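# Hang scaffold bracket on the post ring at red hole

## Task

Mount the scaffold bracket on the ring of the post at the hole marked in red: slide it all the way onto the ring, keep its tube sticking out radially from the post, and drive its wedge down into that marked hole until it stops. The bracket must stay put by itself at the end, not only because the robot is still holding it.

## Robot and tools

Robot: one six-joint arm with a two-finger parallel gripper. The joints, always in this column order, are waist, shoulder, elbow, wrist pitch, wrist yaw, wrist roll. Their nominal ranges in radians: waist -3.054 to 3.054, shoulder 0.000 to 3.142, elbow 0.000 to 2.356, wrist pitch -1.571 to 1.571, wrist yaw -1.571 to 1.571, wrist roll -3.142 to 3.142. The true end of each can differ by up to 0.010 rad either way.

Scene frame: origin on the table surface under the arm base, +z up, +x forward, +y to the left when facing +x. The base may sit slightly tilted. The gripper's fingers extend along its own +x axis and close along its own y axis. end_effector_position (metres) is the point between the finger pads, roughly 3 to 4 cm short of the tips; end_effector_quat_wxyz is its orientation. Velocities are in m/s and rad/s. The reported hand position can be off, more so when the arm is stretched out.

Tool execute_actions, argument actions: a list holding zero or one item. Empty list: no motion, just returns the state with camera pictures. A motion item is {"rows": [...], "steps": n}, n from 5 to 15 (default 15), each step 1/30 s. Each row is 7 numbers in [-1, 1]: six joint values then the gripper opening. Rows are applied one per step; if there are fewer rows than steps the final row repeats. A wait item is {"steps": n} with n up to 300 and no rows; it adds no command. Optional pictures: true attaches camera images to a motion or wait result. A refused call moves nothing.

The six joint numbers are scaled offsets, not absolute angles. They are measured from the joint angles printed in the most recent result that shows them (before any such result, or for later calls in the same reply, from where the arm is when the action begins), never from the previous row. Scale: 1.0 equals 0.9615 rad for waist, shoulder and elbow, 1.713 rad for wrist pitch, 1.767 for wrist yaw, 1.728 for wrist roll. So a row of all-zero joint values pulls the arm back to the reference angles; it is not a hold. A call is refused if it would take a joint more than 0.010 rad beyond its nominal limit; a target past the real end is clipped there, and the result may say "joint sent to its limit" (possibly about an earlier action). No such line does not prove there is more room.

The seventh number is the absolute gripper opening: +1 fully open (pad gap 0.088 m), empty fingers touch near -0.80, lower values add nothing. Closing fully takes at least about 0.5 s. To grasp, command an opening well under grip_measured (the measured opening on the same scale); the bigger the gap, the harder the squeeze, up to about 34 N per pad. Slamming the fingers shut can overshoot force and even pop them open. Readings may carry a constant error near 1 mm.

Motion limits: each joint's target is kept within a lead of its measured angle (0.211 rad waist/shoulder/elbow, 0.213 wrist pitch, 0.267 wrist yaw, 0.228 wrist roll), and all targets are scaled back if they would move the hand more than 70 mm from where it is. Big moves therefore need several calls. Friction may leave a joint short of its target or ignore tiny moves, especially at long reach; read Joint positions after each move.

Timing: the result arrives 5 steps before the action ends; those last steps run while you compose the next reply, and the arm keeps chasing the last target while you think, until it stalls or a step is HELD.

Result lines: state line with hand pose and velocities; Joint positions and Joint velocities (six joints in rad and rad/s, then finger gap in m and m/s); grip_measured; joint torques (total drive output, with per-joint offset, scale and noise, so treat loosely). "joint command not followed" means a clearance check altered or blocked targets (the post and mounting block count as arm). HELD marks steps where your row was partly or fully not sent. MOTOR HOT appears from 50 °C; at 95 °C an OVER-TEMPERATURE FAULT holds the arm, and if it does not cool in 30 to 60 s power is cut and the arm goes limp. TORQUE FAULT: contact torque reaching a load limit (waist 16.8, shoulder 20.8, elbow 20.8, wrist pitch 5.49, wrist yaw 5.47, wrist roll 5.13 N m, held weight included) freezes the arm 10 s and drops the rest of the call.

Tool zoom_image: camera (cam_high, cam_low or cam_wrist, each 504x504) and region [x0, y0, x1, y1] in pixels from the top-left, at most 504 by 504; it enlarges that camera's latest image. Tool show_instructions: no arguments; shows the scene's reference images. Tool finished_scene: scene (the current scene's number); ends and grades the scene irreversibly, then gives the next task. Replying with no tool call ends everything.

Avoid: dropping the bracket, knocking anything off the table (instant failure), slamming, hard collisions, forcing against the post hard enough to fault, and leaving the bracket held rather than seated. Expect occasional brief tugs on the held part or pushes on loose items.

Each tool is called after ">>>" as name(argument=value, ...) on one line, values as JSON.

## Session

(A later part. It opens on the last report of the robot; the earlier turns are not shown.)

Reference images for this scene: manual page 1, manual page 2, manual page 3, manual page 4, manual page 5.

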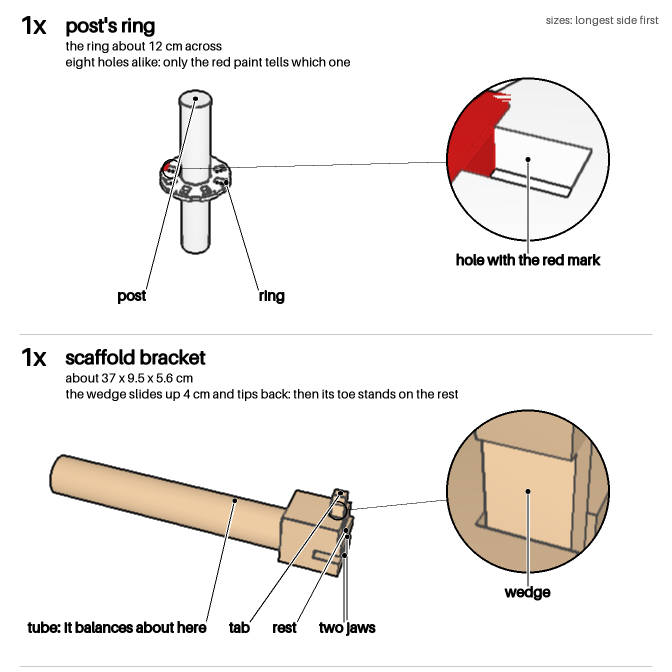

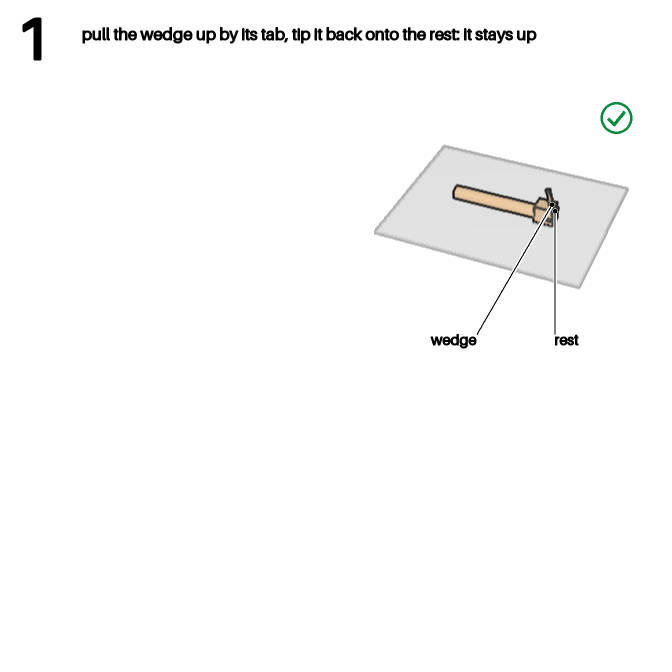

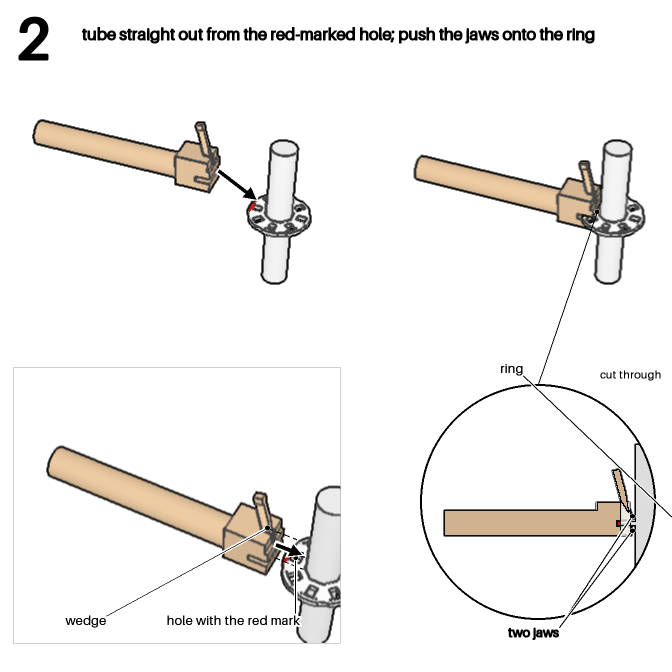

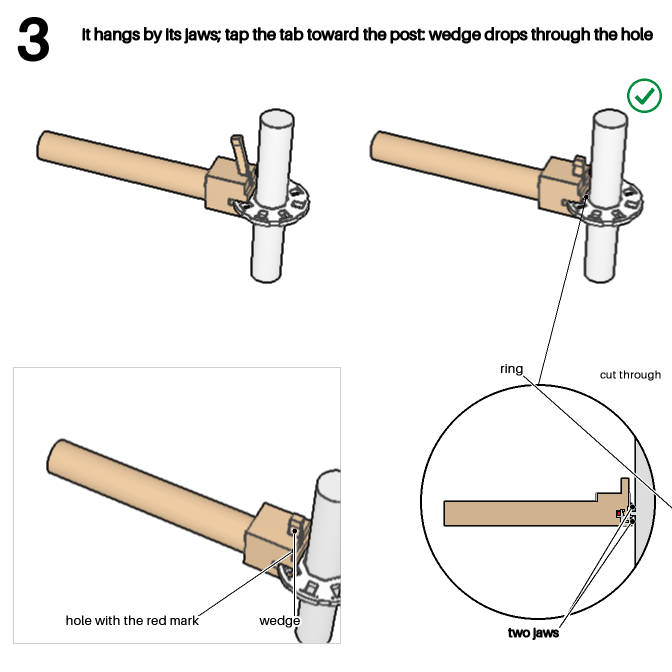

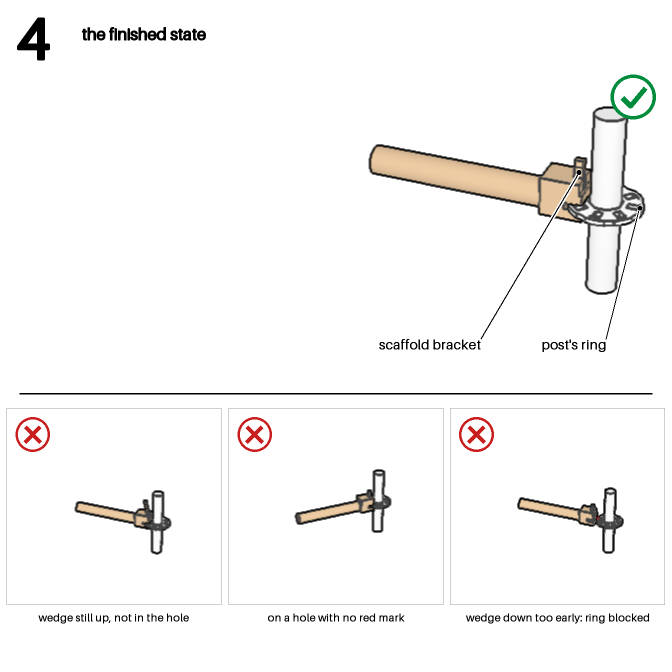

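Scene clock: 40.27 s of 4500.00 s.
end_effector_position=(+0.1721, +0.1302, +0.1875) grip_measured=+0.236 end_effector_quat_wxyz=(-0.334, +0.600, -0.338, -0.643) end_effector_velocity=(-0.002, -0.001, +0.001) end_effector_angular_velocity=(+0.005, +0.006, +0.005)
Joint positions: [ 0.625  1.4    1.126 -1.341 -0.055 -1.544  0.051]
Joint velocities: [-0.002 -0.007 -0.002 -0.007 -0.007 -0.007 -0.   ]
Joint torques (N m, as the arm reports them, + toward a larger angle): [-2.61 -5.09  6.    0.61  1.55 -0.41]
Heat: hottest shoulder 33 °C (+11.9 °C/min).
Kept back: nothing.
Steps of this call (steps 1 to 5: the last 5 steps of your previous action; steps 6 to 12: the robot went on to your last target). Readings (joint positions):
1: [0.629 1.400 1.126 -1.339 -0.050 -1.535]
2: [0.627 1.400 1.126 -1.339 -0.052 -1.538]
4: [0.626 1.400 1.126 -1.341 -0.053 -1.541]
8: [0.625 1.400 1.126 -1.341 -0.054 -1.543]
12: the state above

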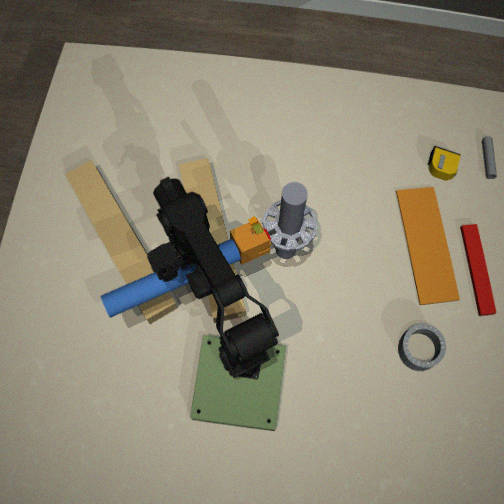

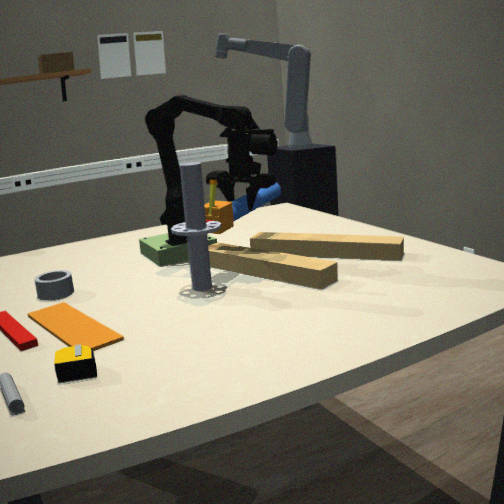

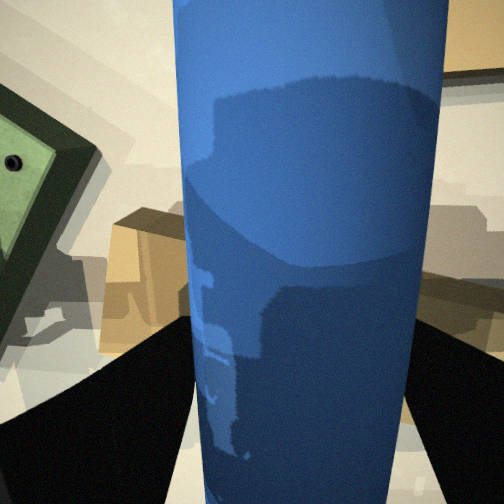

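>>> execute_actions(actions=[{"rows": [[0.02,0,0,0,0.01,0.012,-0.9],[0.04,0,0,0,0.02,0.025,-0.9],[0.06,0,0.005,0.004,0.03,0.04,-0.9],[0.06,0,0.015,0.004,0.03,0.04,-0.9],[0.06,0,0.025,0.004,0.03,0.04,-0.9]], "steps": 15}])

>>> execute_actions(actions=[{"steps": 12}], pictures=true)

>>> zoom_image(camera="cam_low", region=[170, 185, 250, 245])

Scene clock: 41.47 s of 4500.00 s.
end_effector_position=(+0.1703, +0.1352, +0.1870) grip_measured=+0.236 end_effector_quat_wxyz=(-0.330, +0.614, -0.347, -0.627) end_effector_velocity=(+0.005, +0.003, +0.005) end_effector_angular_velocity=(-0.002, -0.035, -0.009)
Joint positions: [ 0.678  1.404  1.128 -1.336 -0.01  -1.48   0.051]
Joint velocities: [ 0.012 -0.002  0.017  0.007  0.022  0.022 -0.   ]
Joint torques (N m, as the arm reports them, + toward a larger angle): [ 0.32 -5.33  6.33  0.49  0.19  0.07]
Heat: hottest shoulder 33 °C (+11.6 °C/min).
Steps of this call (steps 1 to 26: the robot went on to your last target; steps 27 to 36: the first 10 steps of this action). Readings (joint positions):
27: [0.626 1.400 1.126 -1.341 -0.053 -1.544]
28: [0.633 1.401 1.125 -1.341 -0.044 -1.537]
30: [0.656 1.403 1.125 -1.339 -0.018 -1.507]
34: [0.677 1.404 1.126 -1.337 -0.012 -1.484]
36: the state above

Scene clock: 41.87 s of 4500.00 s.
end_effector_position=(+0.1705, +0.1354, +0.1873) grip_measured=+0.236 end_effector_quat_wxyz=(-0.331, +0.615, -0.348, -0.626) end_effector_velocity=(-0.002, -0.001, -0.000) end_effector_angular_velocity=(+0.002, +0.011, +0.019)
Joint positions: [ 0.68   1.404  1.129 -1.336 -0.009 -1.477  0.051]
Joint velocities: [-0.002 -0.002 -0.002 -0.007 -0.007 -0.022 -0.   ]
Joint torques (N m, as the arm reports them, + toward a larger angle): [ 0.22 -5.31  6.43  0.52  0.19  0.06]
Heat: hottest shoulder 33 °C (+11.5 °C/min).
Kept back: nothing.
Steps of this call (steps 1 to 5: the last 5 steps of your previous action; steps 6 to 12: the robot went on to your last target). Readings (joint positions):
1: [0.679 1.404 1.128 -1.336 -0.010 -1.480]
2: [0.679 1.404 1.129 -1.336 -0.009 -1.479]
4: [0.679 1.404 1.129 -1.336 -0.009 -1.478]
8: [0.680 1.404 1.129 -1.336 -0.009 -1.477]
12: the state above

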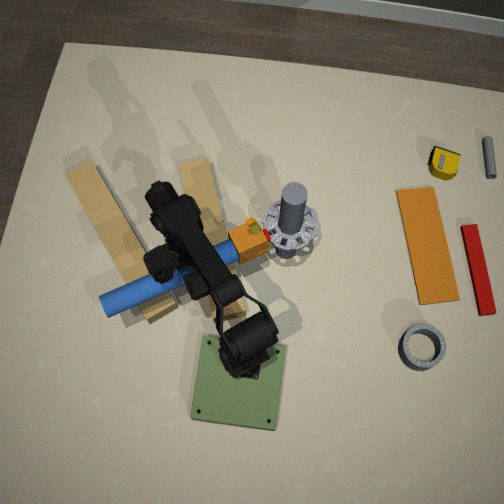

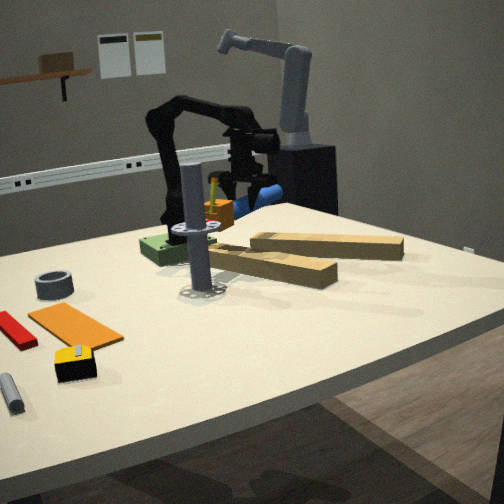

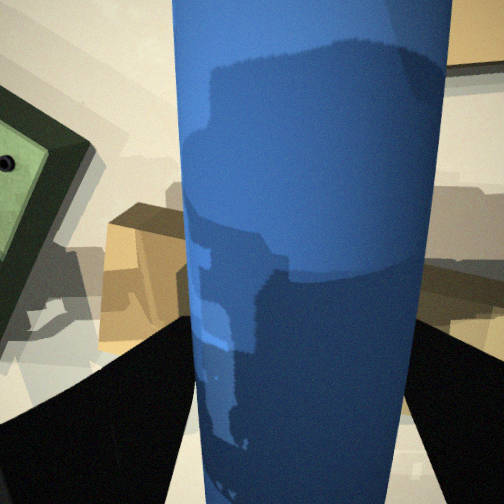

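Region (170, 185, 250, 245) of cam_low's 504x504 image, scaled by 6.300, with more detail than that image has; it fills the top 378 rows of this view, and the rest is white.

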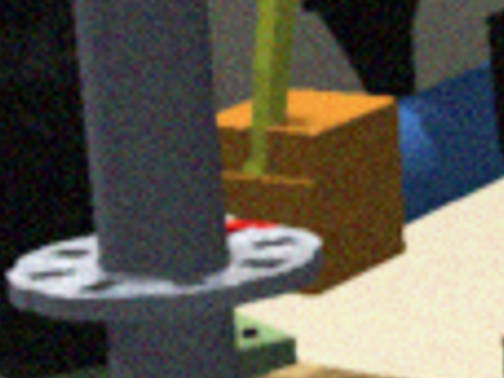

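>>> execute_actions(actions=[{"rows": [[0,-0.01,0.01,-0.005,0,0,-0.9],[0,-0.02,0.02,-0.01,0,0,-0.9],[0,-0.03,0.03,-0.015,0,0,-0.9],[0,-0.036,0.036,-0.016,0,0,-0.9]], "steps": 15}])

>>> execute_actions(actions=[{"steps": 12}], pictures=true)

>>> zoom_image(camera="cam_low", region=[170, 185, 250, 245])

Scene clock: 42.50 s of 4500.00 s.
end_effector_position=(+0.1687, +0.1341, +0.1949) grip_measured=+0.236 end_effector_quat_wxyz=(-0.336, +0.616, -0.343, -0.624) end_effector_velocity=(+0.003, +0.003, +0.008) end_effector_angular_velocity=(+0.031, -0.028, +0.005)
Joint positions: [ 0.68   1.384  1.143 -1.357 -0.01  -1.477  0.051]
Joint velocities: [-0.002 -0.017  0.017  0.007 -0.007 -0.007 -0.   ]
Joint torques (N m, as the arm reports them, + toward a larger angle): [-0.03 -6.32  6.32  0.05 -0.12  0.01]
Heat: hottest shoulder 33 °C (+11.3 °C/min).
Steps of this call (steps 1 to 9: the robot went on to your last target; steps 10 to 19: the first 10 steps of this action). Readings (joint positions):
10: [0.680 1.404 1.129 -1.336 -0.009 -1.477]
11: [0.680 1.404 1.129 -1.336 -0.009 -1.477]
13: [0.680 1.401 1.132 -1.346 -0.009 -1.477]
17: [0.680 1.387 1.141 -1.357 -0.009 -1.477]
19: the state above

Scene clock: 42.90 s of 4500.00 s.
end_effector_position=(+0.1683, +0.1339, +0.1950) grip_measured=+0.236 end_effector_quat_wxyz=(-0.335, +0.616, -0.344, -0.624) end_effector_velocity=(-0.003, -0.005, -0.000) end_effector_angular_velocity=(-0.019, +0.013, +0.005)
Joint positions: [ 0.68   1.384  1.144 -1.36  -0.01  -1.477  0.051]
Joint velocities: [-0.002 -0.002 -0.002 -0.022  0.007 -0.007 -0.   ]
Joint torques (N m, as the arm reports them, + toward a larger angle): [-0.04 -6.45  6.37  0.16 -0.12 -0.03]
Heat: hottest shoulder 33 °C (+11.2 °C/min).
Kept back: nothing.
Steps of this call (steps 1 to 5: the last 5 steps of your previous action; steps 6 to 12: the robot went on to your last target). Readings (joint positions):
1: [0.680 1.384 1.144 -1.358 -0.010 -1.477]
2: [0.680 1.384 1.144 -1.358 -0.010 -1.477]
4: [0.680 1.384 1.144 -1.360 -0.010 -1.477]
8: [0.680 1.384 1.144 -1.360 -0.010 -1.477]
12: the state above

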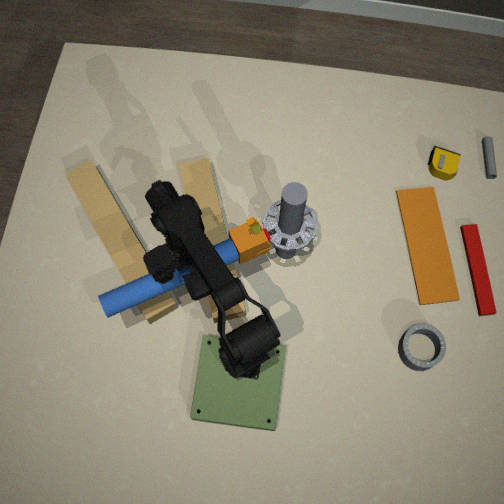

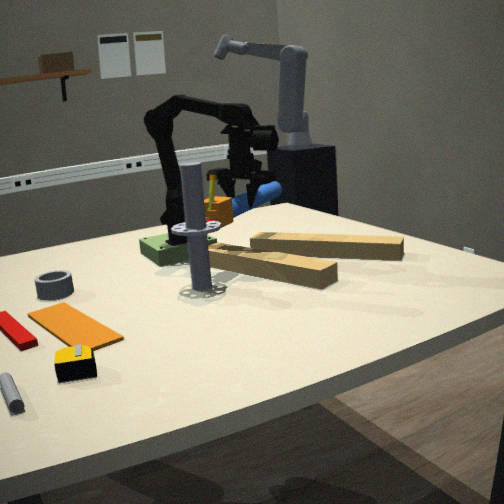

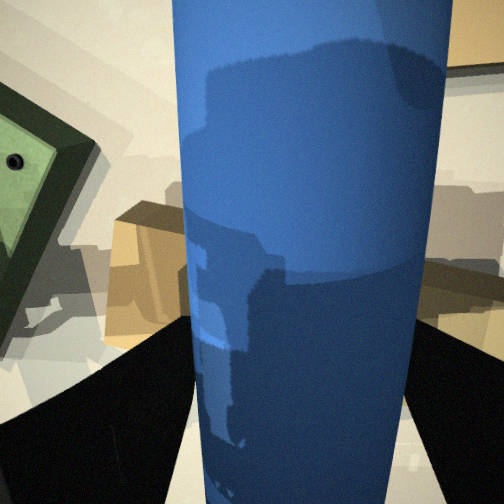

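Region (170, 185, 250, 245) of cam_low's 504x504 image, scaled by 6.300, with more detail than that image has; it fills the top 378 rows of this view, and the rest is white.

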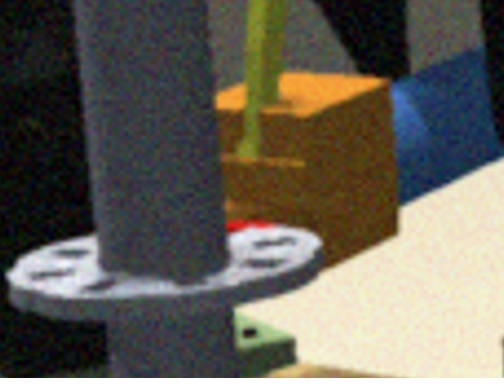

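>>> execute_actions(actions=[{"rows": [[0,-0.005,0.015,-0.004,0,0,-0.9],[0,-0.01,0.03,-0.008,0,0,-0.9],[0,-0.015,0.045,-0.012,0,0,-0.9]], "steps": 15}])

>>> execute_actions(actions=[{"steps": 12}], pictures=true)

>>> zoom_image(camera="cam_low", region=[170, 185, 250, 245])

Scene clock: 43.50 s of 4500.00 s.
end_effector_position=(+0.1694, +0.1349, +0.2009) grip_measured=+0.236 end_effector_quat_wxyz=(-0.338, +0.617, -0.341, -0.624) end_effector_velocity=(-0.005, -0.007, -0.000) end_effector_angular_velocity=(-0.028, +0.024, +0.015)
Joint positions: [ 0.68   1.384  1.167 -1.375 -0.01  -1.477  0.051]
Joint velocities: [-0.007 -0.002 -0.002 -0.037  0.007 -0.022  0.   ]
Joint torques (N m, as the arm reports them, + toward a larger angle): [-0.11 -6.37  6.43  0.12 -0.11  0.  ]
Heat: hottest shoulder 33 °C (+11.0 °C/min).
Steps of this call (steps 1 to 8: the robot went on to your last target; steps 9 to 18: the first 10 steps of this action). Readings (joint positions):
9: [0.680 1.384 1.144 -1.360 -0.010 -1.477]
10: [0.680 1.384 1.145 -1.361 -0.010 -1.477]
12: [0.680 1.384 1.153 -1.371 -0.010 -1.477]
16: [0.680 1.384 1.166 -1.374 -0.010 -1.477]
18: the state above

Scene clock: 43.90 s of 4500.00 s.
end_effector_position=(+0.1692, +0.1347, +0.2009) grip_measured=+0.236 end_effector_quat_wxyz=(-0.337, +0.617, -0.342, -0.624) end_effector_velocity=(+0.002, -0.001, -0.001) end_effector_angular_velocity=(-0.004, -0.006, +0.020)
Joint positions: [ 0.68   1.384  1.167 -1.376 -0.01  -1.477  0.051]
Joint velocities: [-0.002  0.002 -0.002  0.007  0.007 -0.022 -0.   ]
Joint torques (N m, as the arm reports them, + toward a larger angle): [-0.1  -6.37  6.46  0.16 -0.13 -0.02]
Heat: hottest shoulder 33 °C (+10.9 °C/min).
Kept back: nothing.
Steps of this call (steps 1 to 5: the last 5 steps of your previous action; steps 6 to 12: the robot went on to your last target). Readings (joint positions):
1: [0.680 1.384 1.167 -1.376 -0.010 -1.477]
2: [0.680 1.384 1.167 -1.376 -0.010 -1.477]
4: [0.680 1.384 1.167 -1.376 -0.010 -1.477]
8: [0.680 1.384 1.167 -1.376 -0.010 -1.477]
12: the state above

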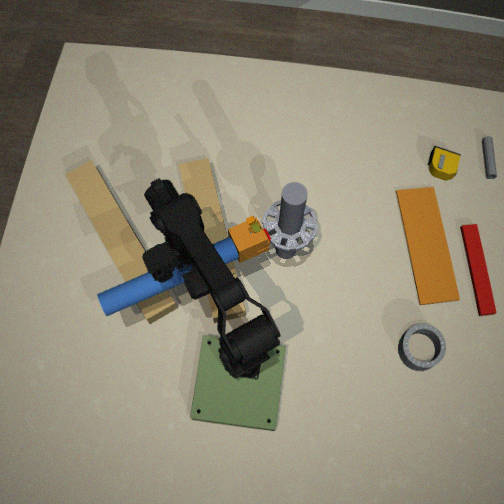

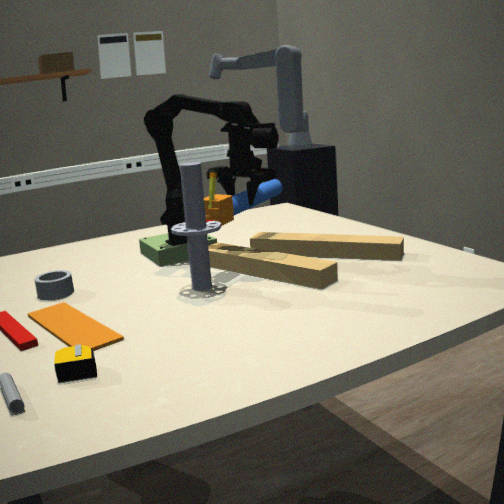

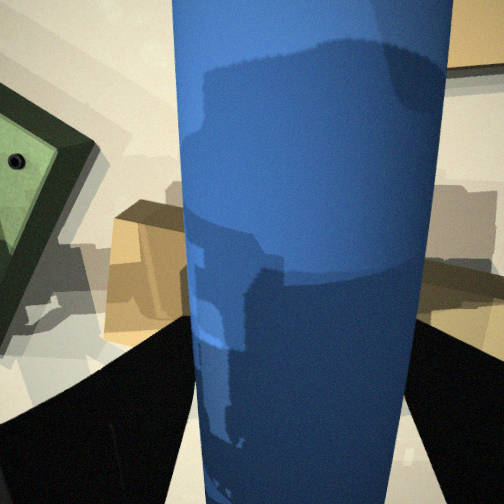

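Region (170, 185, 250, 245) of cam_low's 504x504 image, scaled by 6.300, with more detail than that image has; it fills the top 378 rows of this view, and the rest is white.

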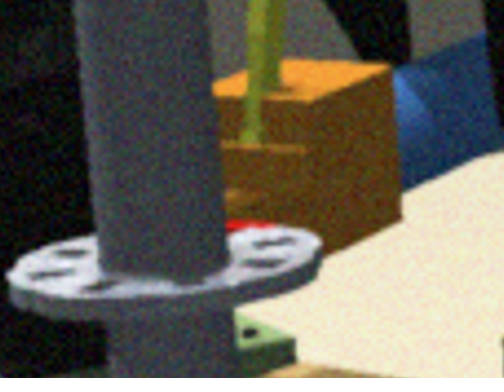

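>>> execute_actions(actions=[{"rows": [[0,0,-0.013,0.011,0,0,-0.9],[0,0,-0.026,0.022,0,0,-0.9],[0,0,-0.04,0.033,0,0,-0.9]], "steps": 15}])

>>> execute_actions(actions=[{"steps": 12}], pictures=true)

>>> zoom_image(camera="cam_low", region=[170, 185, 250, 245])

>>> zoom_image(camera="cam_high", region=[200, 170, 340, 290])

Scene clock: 44.73 s of 4500.00 s.
end_effector_position=(+0.1707, +0.1359, +0.1886) grip_measured=+0.236 end_effector_quat_wxyz=(-0.338, +0.617, -0.341, -0.624) end_effector_velocity=(+0.010, +0.009, -0.000) end_effector_angular_velocity=(+0.047, -0.047, +0.020)
Joint positions: [ 0.68   1.39   1.123 -1.325 -0.011 -1.477  0.051]
Joint velocities: [-0.002 -0.002 -0.002  0.066 -0.007 -0.022 -0.   ]
Joint torques (N m, as the arm reports them, + toward a larger angle): [-0.08 -5.51  5.13  0.63 -0.11 -0.02]
Heat: hottest shoulder 33 °C (+10.7 °C/min).
Steps of this call (steps 1 to 15: the robot went on to your last target; steps 16 to 25: the first 10 steps of this action). Readings (joint positions):
16: [0.680 1.384 1.166 -1.376 -0.010 -1.477]
17: [0.680 1.384 1.161 -1.369 -0.010 -1.477]
19: [0.680 1.384 1.145 -1.342 -0.011 -1.477]
23: [0.680 1.389 1.125 -1.329 -0.011 -1.477]
25: the state above

Scene clock: 45.13 s of 4500.00 s.
end_effector_position=(+0.1713, +0.1365, +0.1886) grip_measured=+0.236 end_effector_quat_wxyz=(-0.339, +0.617, -0.340, -0.623) end_effector_velocity=(-0.006, -0.006, -0.001) end_effector_angular_velocity=(-0.031, +0.028, +0.005)
Joint positions: [ 0.68   1.39   1.123 -1.321 -0.011 -1.477  0.051]
Joint velocities: [-0.002  0.002 -0.002 -0.037  0.007 -0.007 -0.   ]
Joint torques (N m, as the arm reports them, + toward a larger angle): [-0.05 -5.46  5.05  0.56 -0.1  -0.01]
Heat: hottest shoulder 33 °C (+10.6 °C/min).
Kept back: nothing.
Steps of this call (steps 1 to 5: the last 5 steps of your previous action; steps 6 to 12: the robot went on to your last target). Readings (joint positions):
1: [0.680 1.390 1.123 -1.323 -0.011 -1.477]
2: [0.680 1.390 1.123 -1.322 -0.011 -1.477]
4: [0.680 1.390 1.123 -1.321 -0.011 -1.477]
8: [0.680 1.390 1.123 -1.321 -0.011 -1.477]
12: the state above

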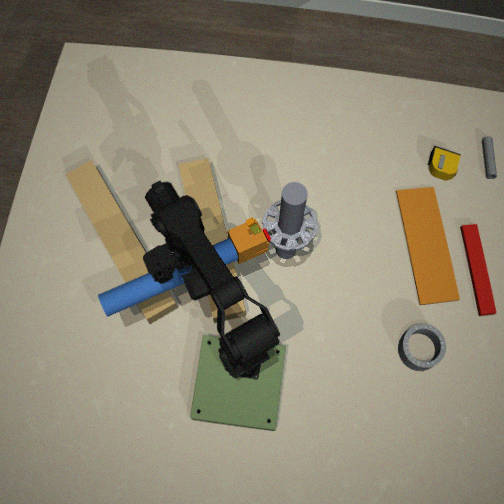

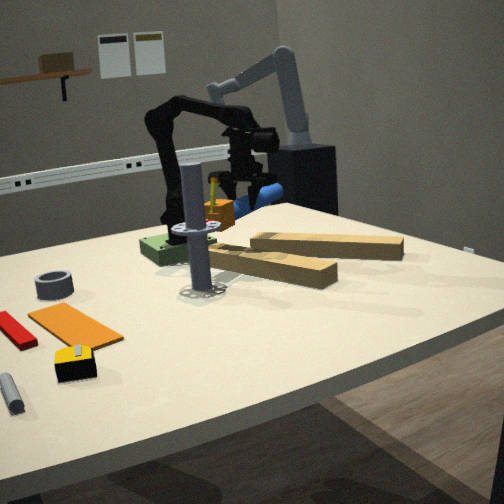

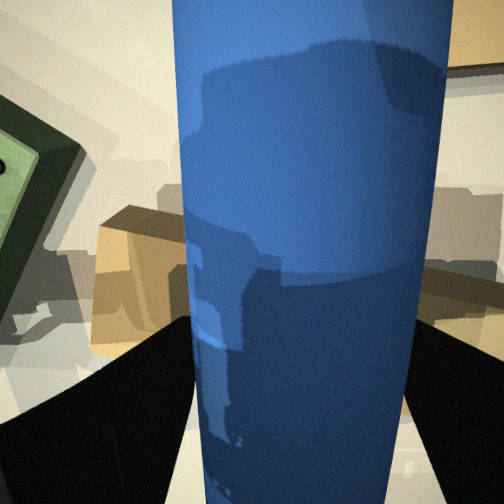

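Region (170, 185, 250, 245) of cam_low's 504x504 image, scaled by 6.300, with more detail than that image has; it fills the top 378 rows of this view, and the rest is white.

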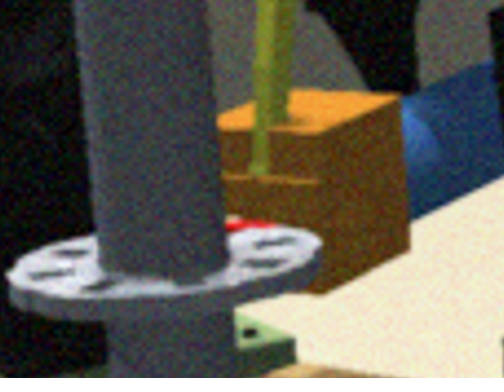

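Region (200, 170, 340, 290) of cam_high's 504x504 image, scaled by 3.600, with more detail than that image has; it fills the top 432 rows of this view, and the rest is white.

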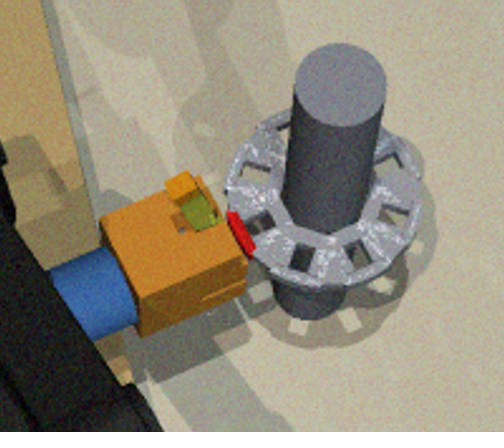

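>>> execute_actions(actions=[{"rows": [[0,-0.012,0,0,0,0,-0.9],[0,-0.012,0,0,0,0,-0.9],[0,-0.012,0,0,0,0,-0.9],[0,-0.012,0,0,0,0,-0.9],[0,-0.012,0,0,0,0,-0.9],[-0.015,-0.012,0,0,0,-0.008,-0.9],[-0.03,-0.012,0,0,0,-0.017,-0.9],[-0.045,-0.012,0,0,0,-0.025,-0.9],[-0.06,-0.012,0,0,0,-0.033,-0.9],[-0.075,-0.012,0,0,0,-0.042,-0.9]], "steps": 15}])

>>> execute_actions(actions=[{"steps": 12}], pictures=true)

>>> zoom_image(camera="cam_high", region=[200, 170, 340, 290])

Scene clock: 45.97 s of 4500.00 s.
end_effector_position=(+0.1736, +0.1320, +0.1875) grip_measured=+0.236 end_effector_quat_wxyz=(-0.338, +0.612, -0.337, -0.630) end_effector_velocity=(+0.008, -0.007, +0.001) end_effector_angular_velocity=(+0.267, +0.178, -0.037)
Joint positions: [ 0.647  1.39   1.118 -1.321 -0.026 -1.516  0.051]
Joint velocities: [-0.261 -0.002 -0.002  0.007 -0.315 -0.227 -0.   ]
Joint torques (N m, as the arm reports them, + toward a larger angle): [-1.78 -6.13  4.98  0.41  0.82 -0.25]
Heat: hottest shoulder 33 °C (+10.4 °C/min).
Steps of this call (steps 1 to 15: the robot went on to your last target; steps 16 to 25: the first 10 steps of this action). Readings (joint positions):
16: [0.680 1.390 1.122 -1.321 -0.012 -1.477]
17: [0.680 1.390 1.122 -1.321 -0.012 -1.477]
19: [0.680 1.390 1.120 -1.321 -0.012 -1.477]
23: [0.667 1.390 1.118 -1.321 -0.015 -1.495]
25: the state above

Scene clock: 46.37 s of 4500.00 s.
end_effector_position=(+0.1735, +0.1313, +0.1879) grip_measured=+0.235 end_effector_quat_wxyz=(-0.340, +0.607, -0.332, -0.637) end_effector_velocity=(-0.001, -0.002, -0.000) end_effector_angular_velocity=(+0.003, +0.010, +0.015)
Joint positions: [ 0.631  1.388  1.118 -1.324 -0.046 -1.537  0.051]
Joint velocities: [-0.007 -0.002 -0.002 -0.007 -0.007 -0.022 -0.   ]
Joint torques (N m, as the arm reports them, + toward a larger angle): [-2.42 -5.94  4.98  0.59  1.3  -0.37]
Heat: hottest shoulder 33 °C (+10.4 °C/min).
Kept back: nothing.
Steps of this call (steps 1 to 5: the last 5 steps of your previous action; steps 6 to 12: the robot went on to your last target). Readings (joint positions):
1: [0.640 1.389 1.118 -1.321 -0.034 -1.522]
2: [0.636 1.388 1.118 -1.321 -0.039 -1.527]
4: [0.633 1.388 1.118 -1.323 -0.042 -1.533]
8: [0.632 1.388 1.118 -1.323 -0.045 -1.536]
12: the state above

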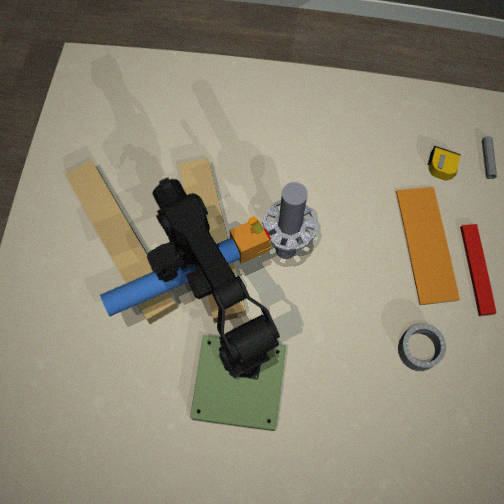

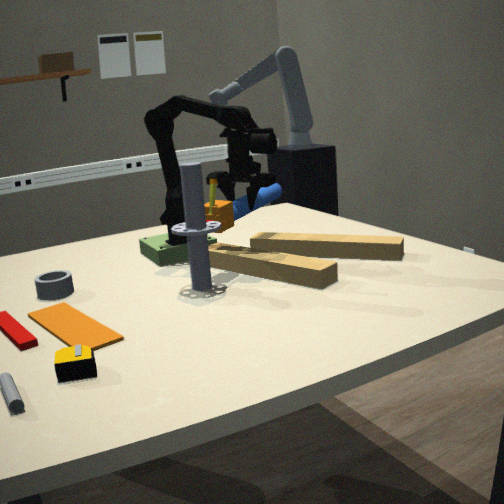

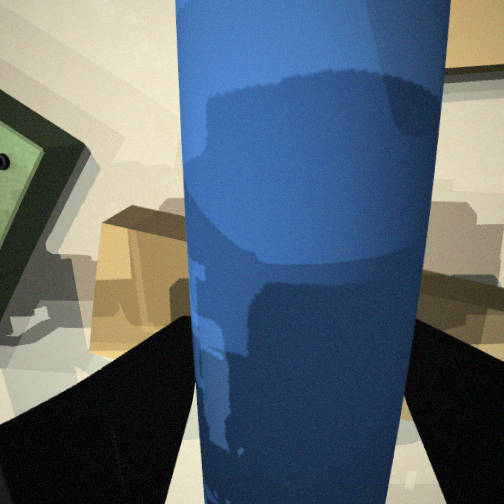

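Region (200, 170, 340, 290) of cam_high's 504x504 image, scaled by 3.600, with more detail than that image has; it fills the top 432 rows of this view, and the rest is white.

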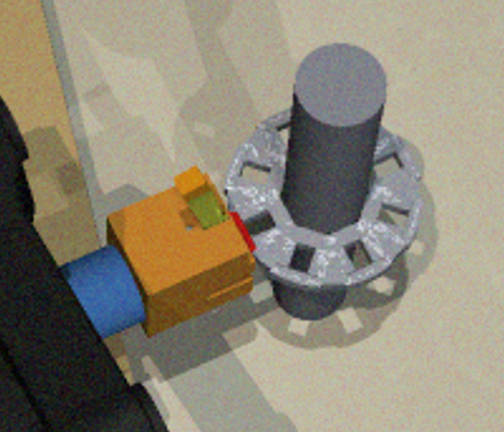

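>>> execute_actions(actions=[{"rows": [[0.02,0,0,0,0.01,0.012,-0.9],[0.04,0,0,0,0.02,0.025,-0.9],[0.053,0,0,0,0.028,0.036,-0.9],[0.053,0,0,0,0.028,0.036,-0.9],[0.053,0,0,0,0.028,0.036,-0.9],[0.053,0,0.0,0,0.028,0.036,-0.9],[0.053,0,0.015,-0.003,0.028,0.036,-0.9],[0.053,0,0.025,-0.005,0.028,0.036,-0.9],[0.053,0,0.035,-0.007,0.028,0.036,-0.9]], "steps": 15}])

>>> execute_actions(actions=[{"steps": 12}], pictures=true)

>>> zoom_image(camera="cam_low", region=[170, 185, 250, 245])

Scene clock: 46.97 s of 4500.00 s.
end_effector_position=(+0.1704, +0.1341, +0.1873) grip_measured=+0.235 end_effector_quat_wxyz=(-0.333, +0.617, -0.345, -0.623) end_effector_velocity=(+0.006, +0.007, +0.025) end_effector_angular_velocity=(+0.013, -0.030, -0.039)
Joint positions: [ 0.678  1.393  1.12  -1.329 -0.005 -1.48   0.05 ]
Joint velocities: [ 0.012  0.007  0.105 -0.066  0.007  0.051 -0.   ]
Joint torques (N m, as the arm reports them, + toward a larger angle): [ 0.27 -5.43  6.68  0.21  0.15  0.03]
Heat: hottest shoulder 33 °C (+10.2 °C/min).
Steps of this call (steps 1 to 8: the robot went on to your last target; steps 9 to 18: the first 10 steps of this action). Readings (joint positions):
9: [0.633 1.388 1.118 -1.324 -0.044 -1.537]
10: [0.640 1.389 1.117 -1.323 -0.035 -1.531]
12: [0.660 1.391 1.115 -1.322 -0.013 -1.503]
16: [0.677 1.392 1.114 -1.322 -0.007 -1.483]
18: the state above

Scene clock: 47.37 s of 4500.00 s.
end_effector_position=(+0.1719, +0.1353, +0.1901) grip_measured=+0.235 end_effector_quat_wxyz=(-0.336, +0.619, -0.343, -0.621) end_effector_velocity=(-0.002, -0.001, -0.000) end_effector_angular_velocity=(+0.001, +0.010, +0.005)
Joint positions: [ 0.679  1.393  1.131 -1.332 -0.003 -1.477  0.05 ]
Joint velocities: [-0.002 -0.002 -0.002 -0.007 -0.007 -0.007  0.   ]
Joint torques (N m, as the arm reports them, + toward a larger angle): [ 0.22 -5.33  6.44  0.16  0.17  0.07]
Heat: hottest shoulder 33 °C (+10.1 °C/min).
Kept back: nothing.
Steps of this call (steps 1 to 5: the last 5 steps of your previous action; steps 6 to 12: the robot went on to your last target). Readings (joint positions):
1: [0.678 1.393 1.123 -1.329 -0.004 -1.479]
2: [0.678 1.393 1.126 -1.329 -0.004 -1.479]
4: [0.679 1.393 1.130 -1.329 -0.004 -1.478]
8: [0.679 1.393 1.131 -1.331 -0.003 -1.477]
12: the state above

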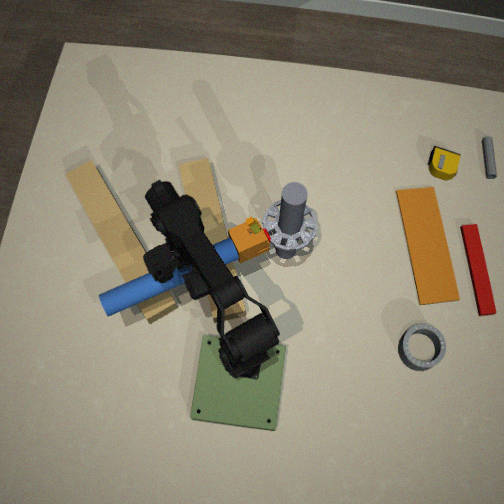

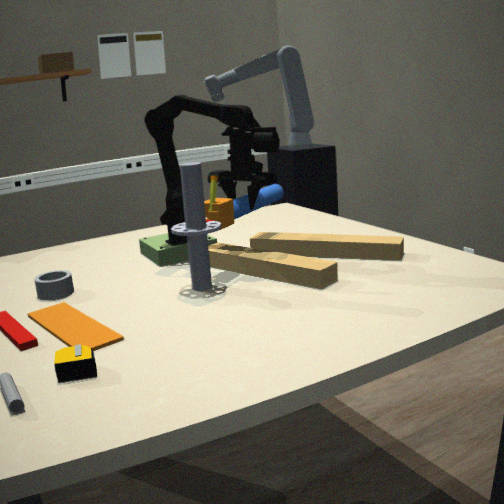

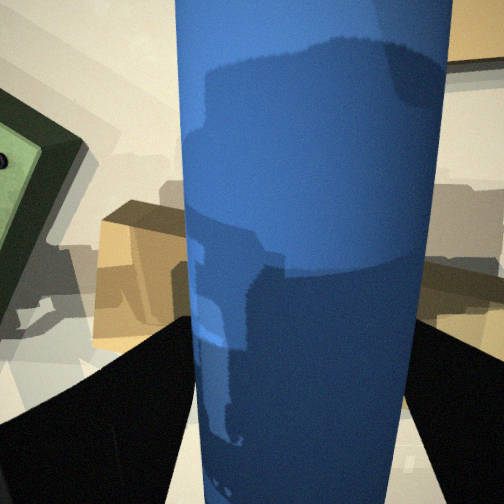

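Region (170, 185, 250, 245) of cam_low's 504x504 image, scaled by 6.300, with more detail than that image has; it fills the top 378 rows of this view, and the rest is white.

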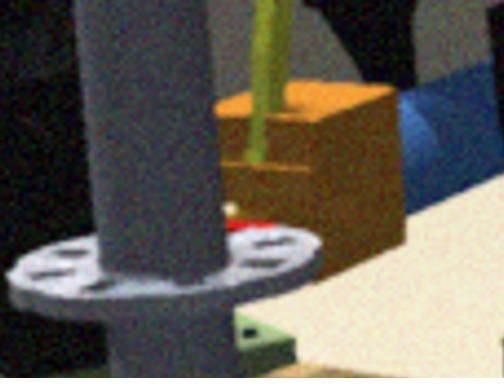

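>>> execute_actions(actions=[{"rows": [[-0.015,0,0.01,0,0,-0.008,-0.9],[-0.03,0,0.01,0,0,-0.017,-0.9],[-0.045,0,0.01,0,0,-0.025,-0.9],[-0.06,0,0.01,0,0,-0.033,-0.9],[-0.075,0,0.01,0,0,-0.042,-0.9]], "steps": 15}])

>>> execute_actions(actions=[{"steps": 12}], pictures=true)

>>> zoom_image(camera="cam_high", region=[200, 170, 340, 290])

>>> zoom_image(camera="cam_low", region=[170, 185, 250, 245])

Scene clock: 47.97 s of 4500.00 s.
end_effector_position=(+0.1744, +0.1317, +0.1898) grip_measured=+0.234 end_effector_quat_wxyz=(-0.337, +0.608, -0.334, -0.636) end_effector_velocity=(-0.004, -0.003, +0.000) end_effector_angular_velocity=(+0.019, +0.038, +0.024)
Joint positions: [ 0.635  1.395  1.131 -1.333 -0.04  -1.534  0.05 ]
Joint velocities: [-0.027 -0.002 -0.002 -0.022 -0.037 -0.051  0.   ]
Joint torques (N m, as the arm reports them, + toward a larger angle): [-2.53 -5.03  5.42  0.55  1.44 -0.36]
Heat: hottest shoulder 32 °C (+8.8 °C/min).
Steps of this call (steps 1 to 8: the robot went on to your last target; steps 9 to 18: the first 10 steps of this action). Readings (joint positions):
9: [0.678 1.393 1.131 -1.332 -0.003 -1.478]
10: [0.675 1.393 1.131 -1.332 -0.004 -1.485]
12: [0.657 1.395 1.131 -1.332 -0.012 -1.504]
16: [0.636 1.395 1.131 -1.332 -0.037 -1.530]
18: the state above

Scene clock: 48.37 s of 4500.00 s.
end_effector_position=(+0.1743, +0.1316, +0.1898) grip_measured=+0.234 end_effector_quat_wxyz=(-0.337, +0.608, -0.334, -0.637) end_effector_velocity=(+0.000, +0.001, +0.001) end_effector_angular_velocity=(+0.013, -0.006, +0.005)
Joint positions: [ 0.633  1.395  1.131 -1.334 -0.042 -1.538  0.05 ]
Joint velocities: [-0.002 -0.007 -0.002  0.007 -0.007 -0.007  0.   ]
Joint torques (N m, as the arm reports them, + toward a larger angle): [-2.63 -5.    5.47  0.6   1.53 -0.37]
Heat: hottest shoulder 32 °C (+8.7 °C/min).
Kept back: nothing.
Steps of this call (steps 1 to 5: the last 5 steps of your previous action; steps 6 to 12: the robot went on to your last target). Readings (joint positions):
1: [0.634 1.395 1.131 -1.334 -0.040 -1.535]
2: [0.633 1.395 1.131 -1.334 -0.041 -1.536]
4: [0.633 1.395 1.131 -1.334 -0.042 -1.537]
8: [0.633 1.395 1.131 -1.334 -0.042 -1.537]
12: the state above

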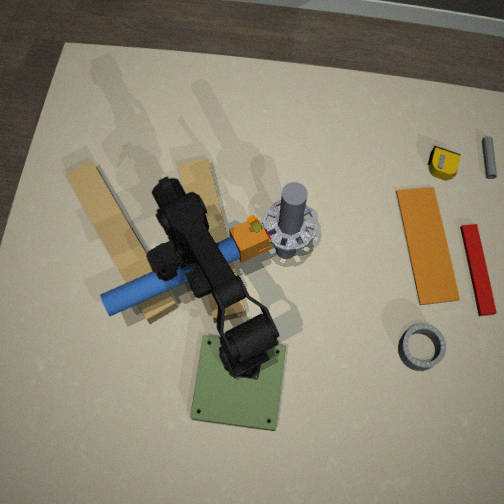

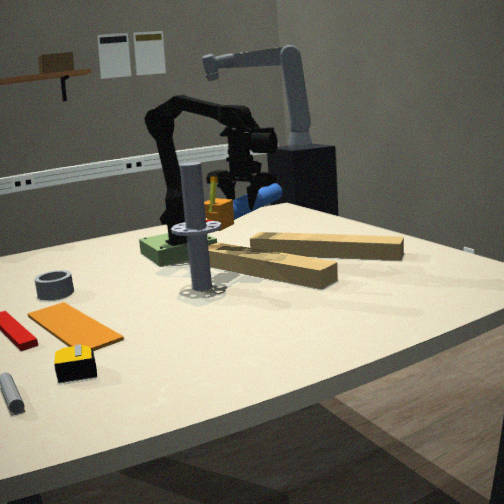

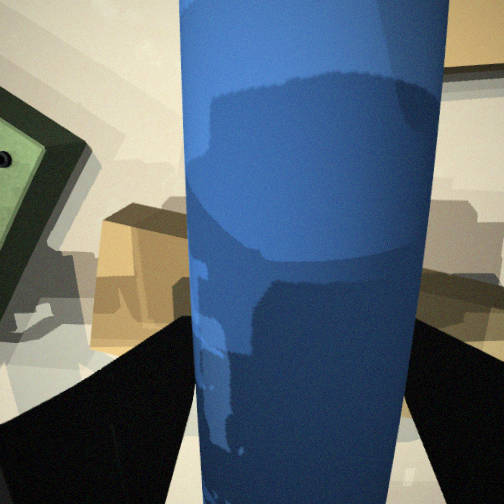

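Region (200, 170, 340, 290) of cam_high's 504x504 image, scaled by 3.600, with more detail than that image has; it fills the top 432 rows of this view, and the rest is white.

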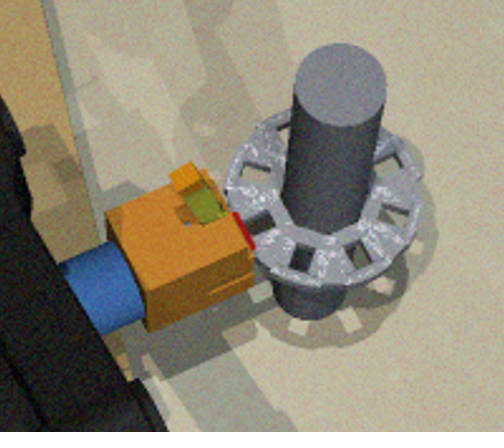

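Region (170, 185, 250, 245) of cam_low's 504x504 image, scaled by 6.300, with more detail than that image has; it fills the top 378 rows of this view, and the rest is white.

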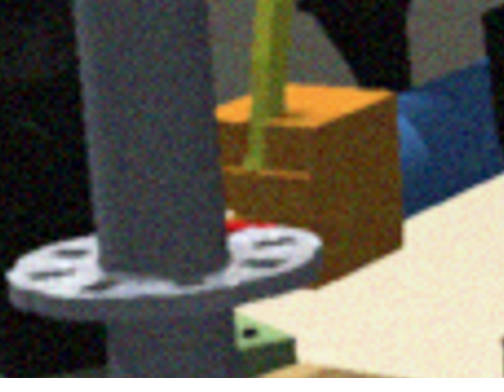

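>>> execute_actions(actions=[{"rows": [[0.015,0,0,0,0.01,0.01,-0.9],[0.03,0,0,0,0.02,0.025,-0.9],[0.035,0,0,0,0.025,0.03,-0.9],[0.035,0,-0.01,0.006,0.025,0.03,-0.9],[0.035,0,-0.02,0.012,0.025,0.03,-0.9]], "steps": 15}])

>>> execute_actions(actions=[{"rows": [[-0.02,0,0.0,0,0,-0.011,-0.9],[-0.02,0,0.0,0,0,-0.011,-0.9],[-0.02,0,0.0,0,0,-0.011,-0.9],[-0.02,0,0.02,-0.011,0,-0.011,-0.9],[-0.02,0,0.024,-0.013,0,-0.011,-0.9],[-0.02,0,0.028,-0.016,0,-0.011,-0.9],[-0.02,0,0.032,-0.018,0,-0.011,-0.9],[-0.02,0,0.036,-0.02,0,-0.011,-0.9],[-0.02,0,0.04,-0.022,0,-0.011,-0.9],[-0.02,0,0.044,-0.025,0,-0.011,-0.9],[-0.02,0,0.048,-0.027,0,-0.011,-0.9],[-0.02,0,0.052,-0.029,0,-0.011,-0.9],[-0.02,0,0.056,-0.031,0,-0.011,-0.9],[-0.02,0,0.06,-0.034,0,-0.011,-0.9],[-0.02,0,0.064,-0.036,0,-0.011,-0.9]], "steps": 15}])

>>> execute_actions(actions=[{"steps": 12}], pictures=true)

>>> zoom_image(camera="cam_high", region=[200, 170, 340, 290])

Scene clock: 49.80 s of 4500.00 s.
end_effector_position=(+0.1722, +0.1317, +0.1830) grip_measured=+0.234 end_effector_quat_wxyz=(-0.333, +0.615, -0.348, -0.624) end_effector_velocity=(-0.007, -0.006, -0.006) end_effector_angular_velocity=(-0.025, +0.021, -0.019)
Joint positions: [ 0.663  1.4    1.108 -1.318 -0.007 -1.491  0.05 ]
Joint velocities: [ 0.002 -0.007 -0.032 -0.007  0.007  0.022 -0.   ]
Joint torques (N m, as the arm reports them, + toward a larger angle): [ 0.14 -5.32  5.06  0.56  0.19  0.07]
Heat: hottest shoulder 32 °C (+8.4 °C/min).
Steps of this call (steps 1 to 15: the robot went on to your last target; steps 16 to 33: nothing new was sent; steps 34 to 43: the first 10 steps of this action). Readings (joint positions):
34: [0.633 1.395 1.131 -1.334 -0.041 -1.538]
35: [0.639 1.396 1.130 -1.333 -0.034 -1.532]
37: [0.654 1.398 1.128 -1.331 -0.017 -1.510]
41: [0.662 1.399 1.112 -1.319 -0.008 -1.493]
43: the state above

Scene clock: 50.30 s of 4500.00 s.
end_effector_position=(+0.1727, +0.1295, +0.1860) grip_measured=+0.234 end_effector_quat_wxyz=(-0.329, +0.613, -0.348, -0.628) end_effector_velocity=(-0.004, -0.002, +0.030) end_effector_angular_velocity=(-0.006, +0.023, +0.034)
Joint positions: [ 0.65   1.402  1.122 -1.337 -0.012 -1.509  0.05 ]
Joint velocities: [-0.002 -0.002  0.115 -0.139 -0.007 -0.037 -0.   ]
Joint torques (N m, as the arm reports them, + toward a larger angle): [-0.59 -5.14  6.22 -0.4   0.12  0.09]
Heat: hottest shoulder 32 °C (+8.3 °C/min).
Steps of this call (steps 1 to 5: the last 5 steps of your previous action; steps 6 to 15: the first 10 steps of this action, its rows measured from where the robot was after step 5). Readings (joint positions):
5: [0.664 1.400 1.108 -1.316 -0.006 -1.488]
6: [0.663 1.400 1.107 -1.316 -0.007 -1.489]
7: [0.660 1.400 1.107 -1.316 -0.009 -1.494]
9: [0.653 1.401 1.106 -1.316 -0.009 -1.500]
13: [0.650 1.402 1.114 -1.327 -0.012 -1.506]
15: the state above

Scene clock: 50.70 s of 4500.00 s.
end_effector_position=(+0.1720, +0.1289, +0.1923) grip_measured=+0.234 end_effector_quat_wxyz=(-0.327, +0.612, -0.350, -0.630) end_effector_velocity=(+0.001, +0.002, +0.000) end_effector_angular_velocity=(+0.011, -0.001, +0.005)
Joint positions: [ 0.649  1.404  1.148 -1.368 -0.013 -1.511  0.05 ]
Joint velocities: [-0.002  0.002  0.002  0.007 -0.007 -0.007 -0.   ]
Joint torques (N m, as the arm reports them, + toward a larger angle): [-0.52 -5.24  6.41 -0.23  0.14  0.13]
Heat: hottest shoulder 32 °C (+8.3 °C/min).
Kept back: nothing.
Steps of this call (steps 1 to 5: the last 5 steps of your previous action; steps 6 to 12: the robot went on to your last target). Readings (joint positions):
1: [0.650 1.402 1.126 -1.341 -0.012 -1.510]
2: [0.650 1.403 1.129 -1.345 -0.012 -1.511]
4: [0.650 1.403 1.137 -1.354 -0.012 -1.512]
8: [0.649 1.403 1.147 -1.367 -0.013 -1.511]
12: the state above

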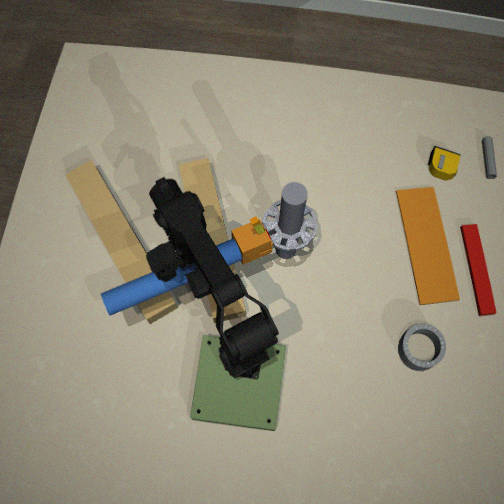

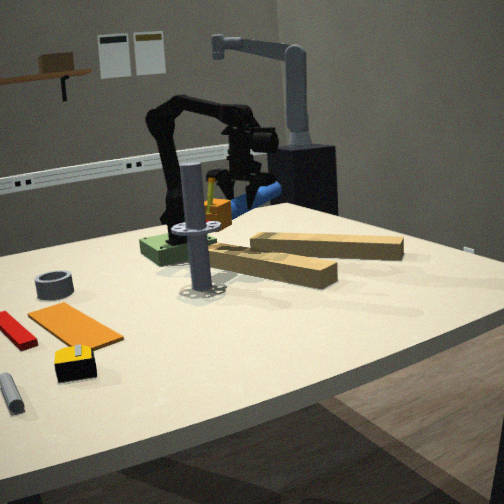

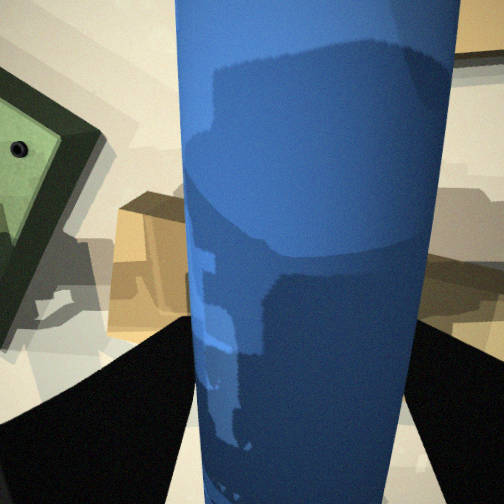

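Region (200, 170, 340, 290) of cam_high's 504x504 image, scaled by 3.600, with more detail than that image has; it fills the top 432 rows of this view, and the rest is white.

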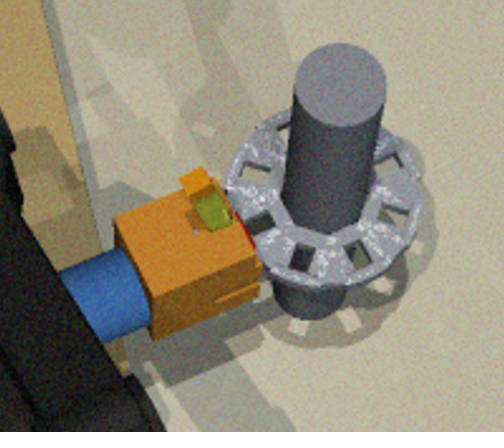

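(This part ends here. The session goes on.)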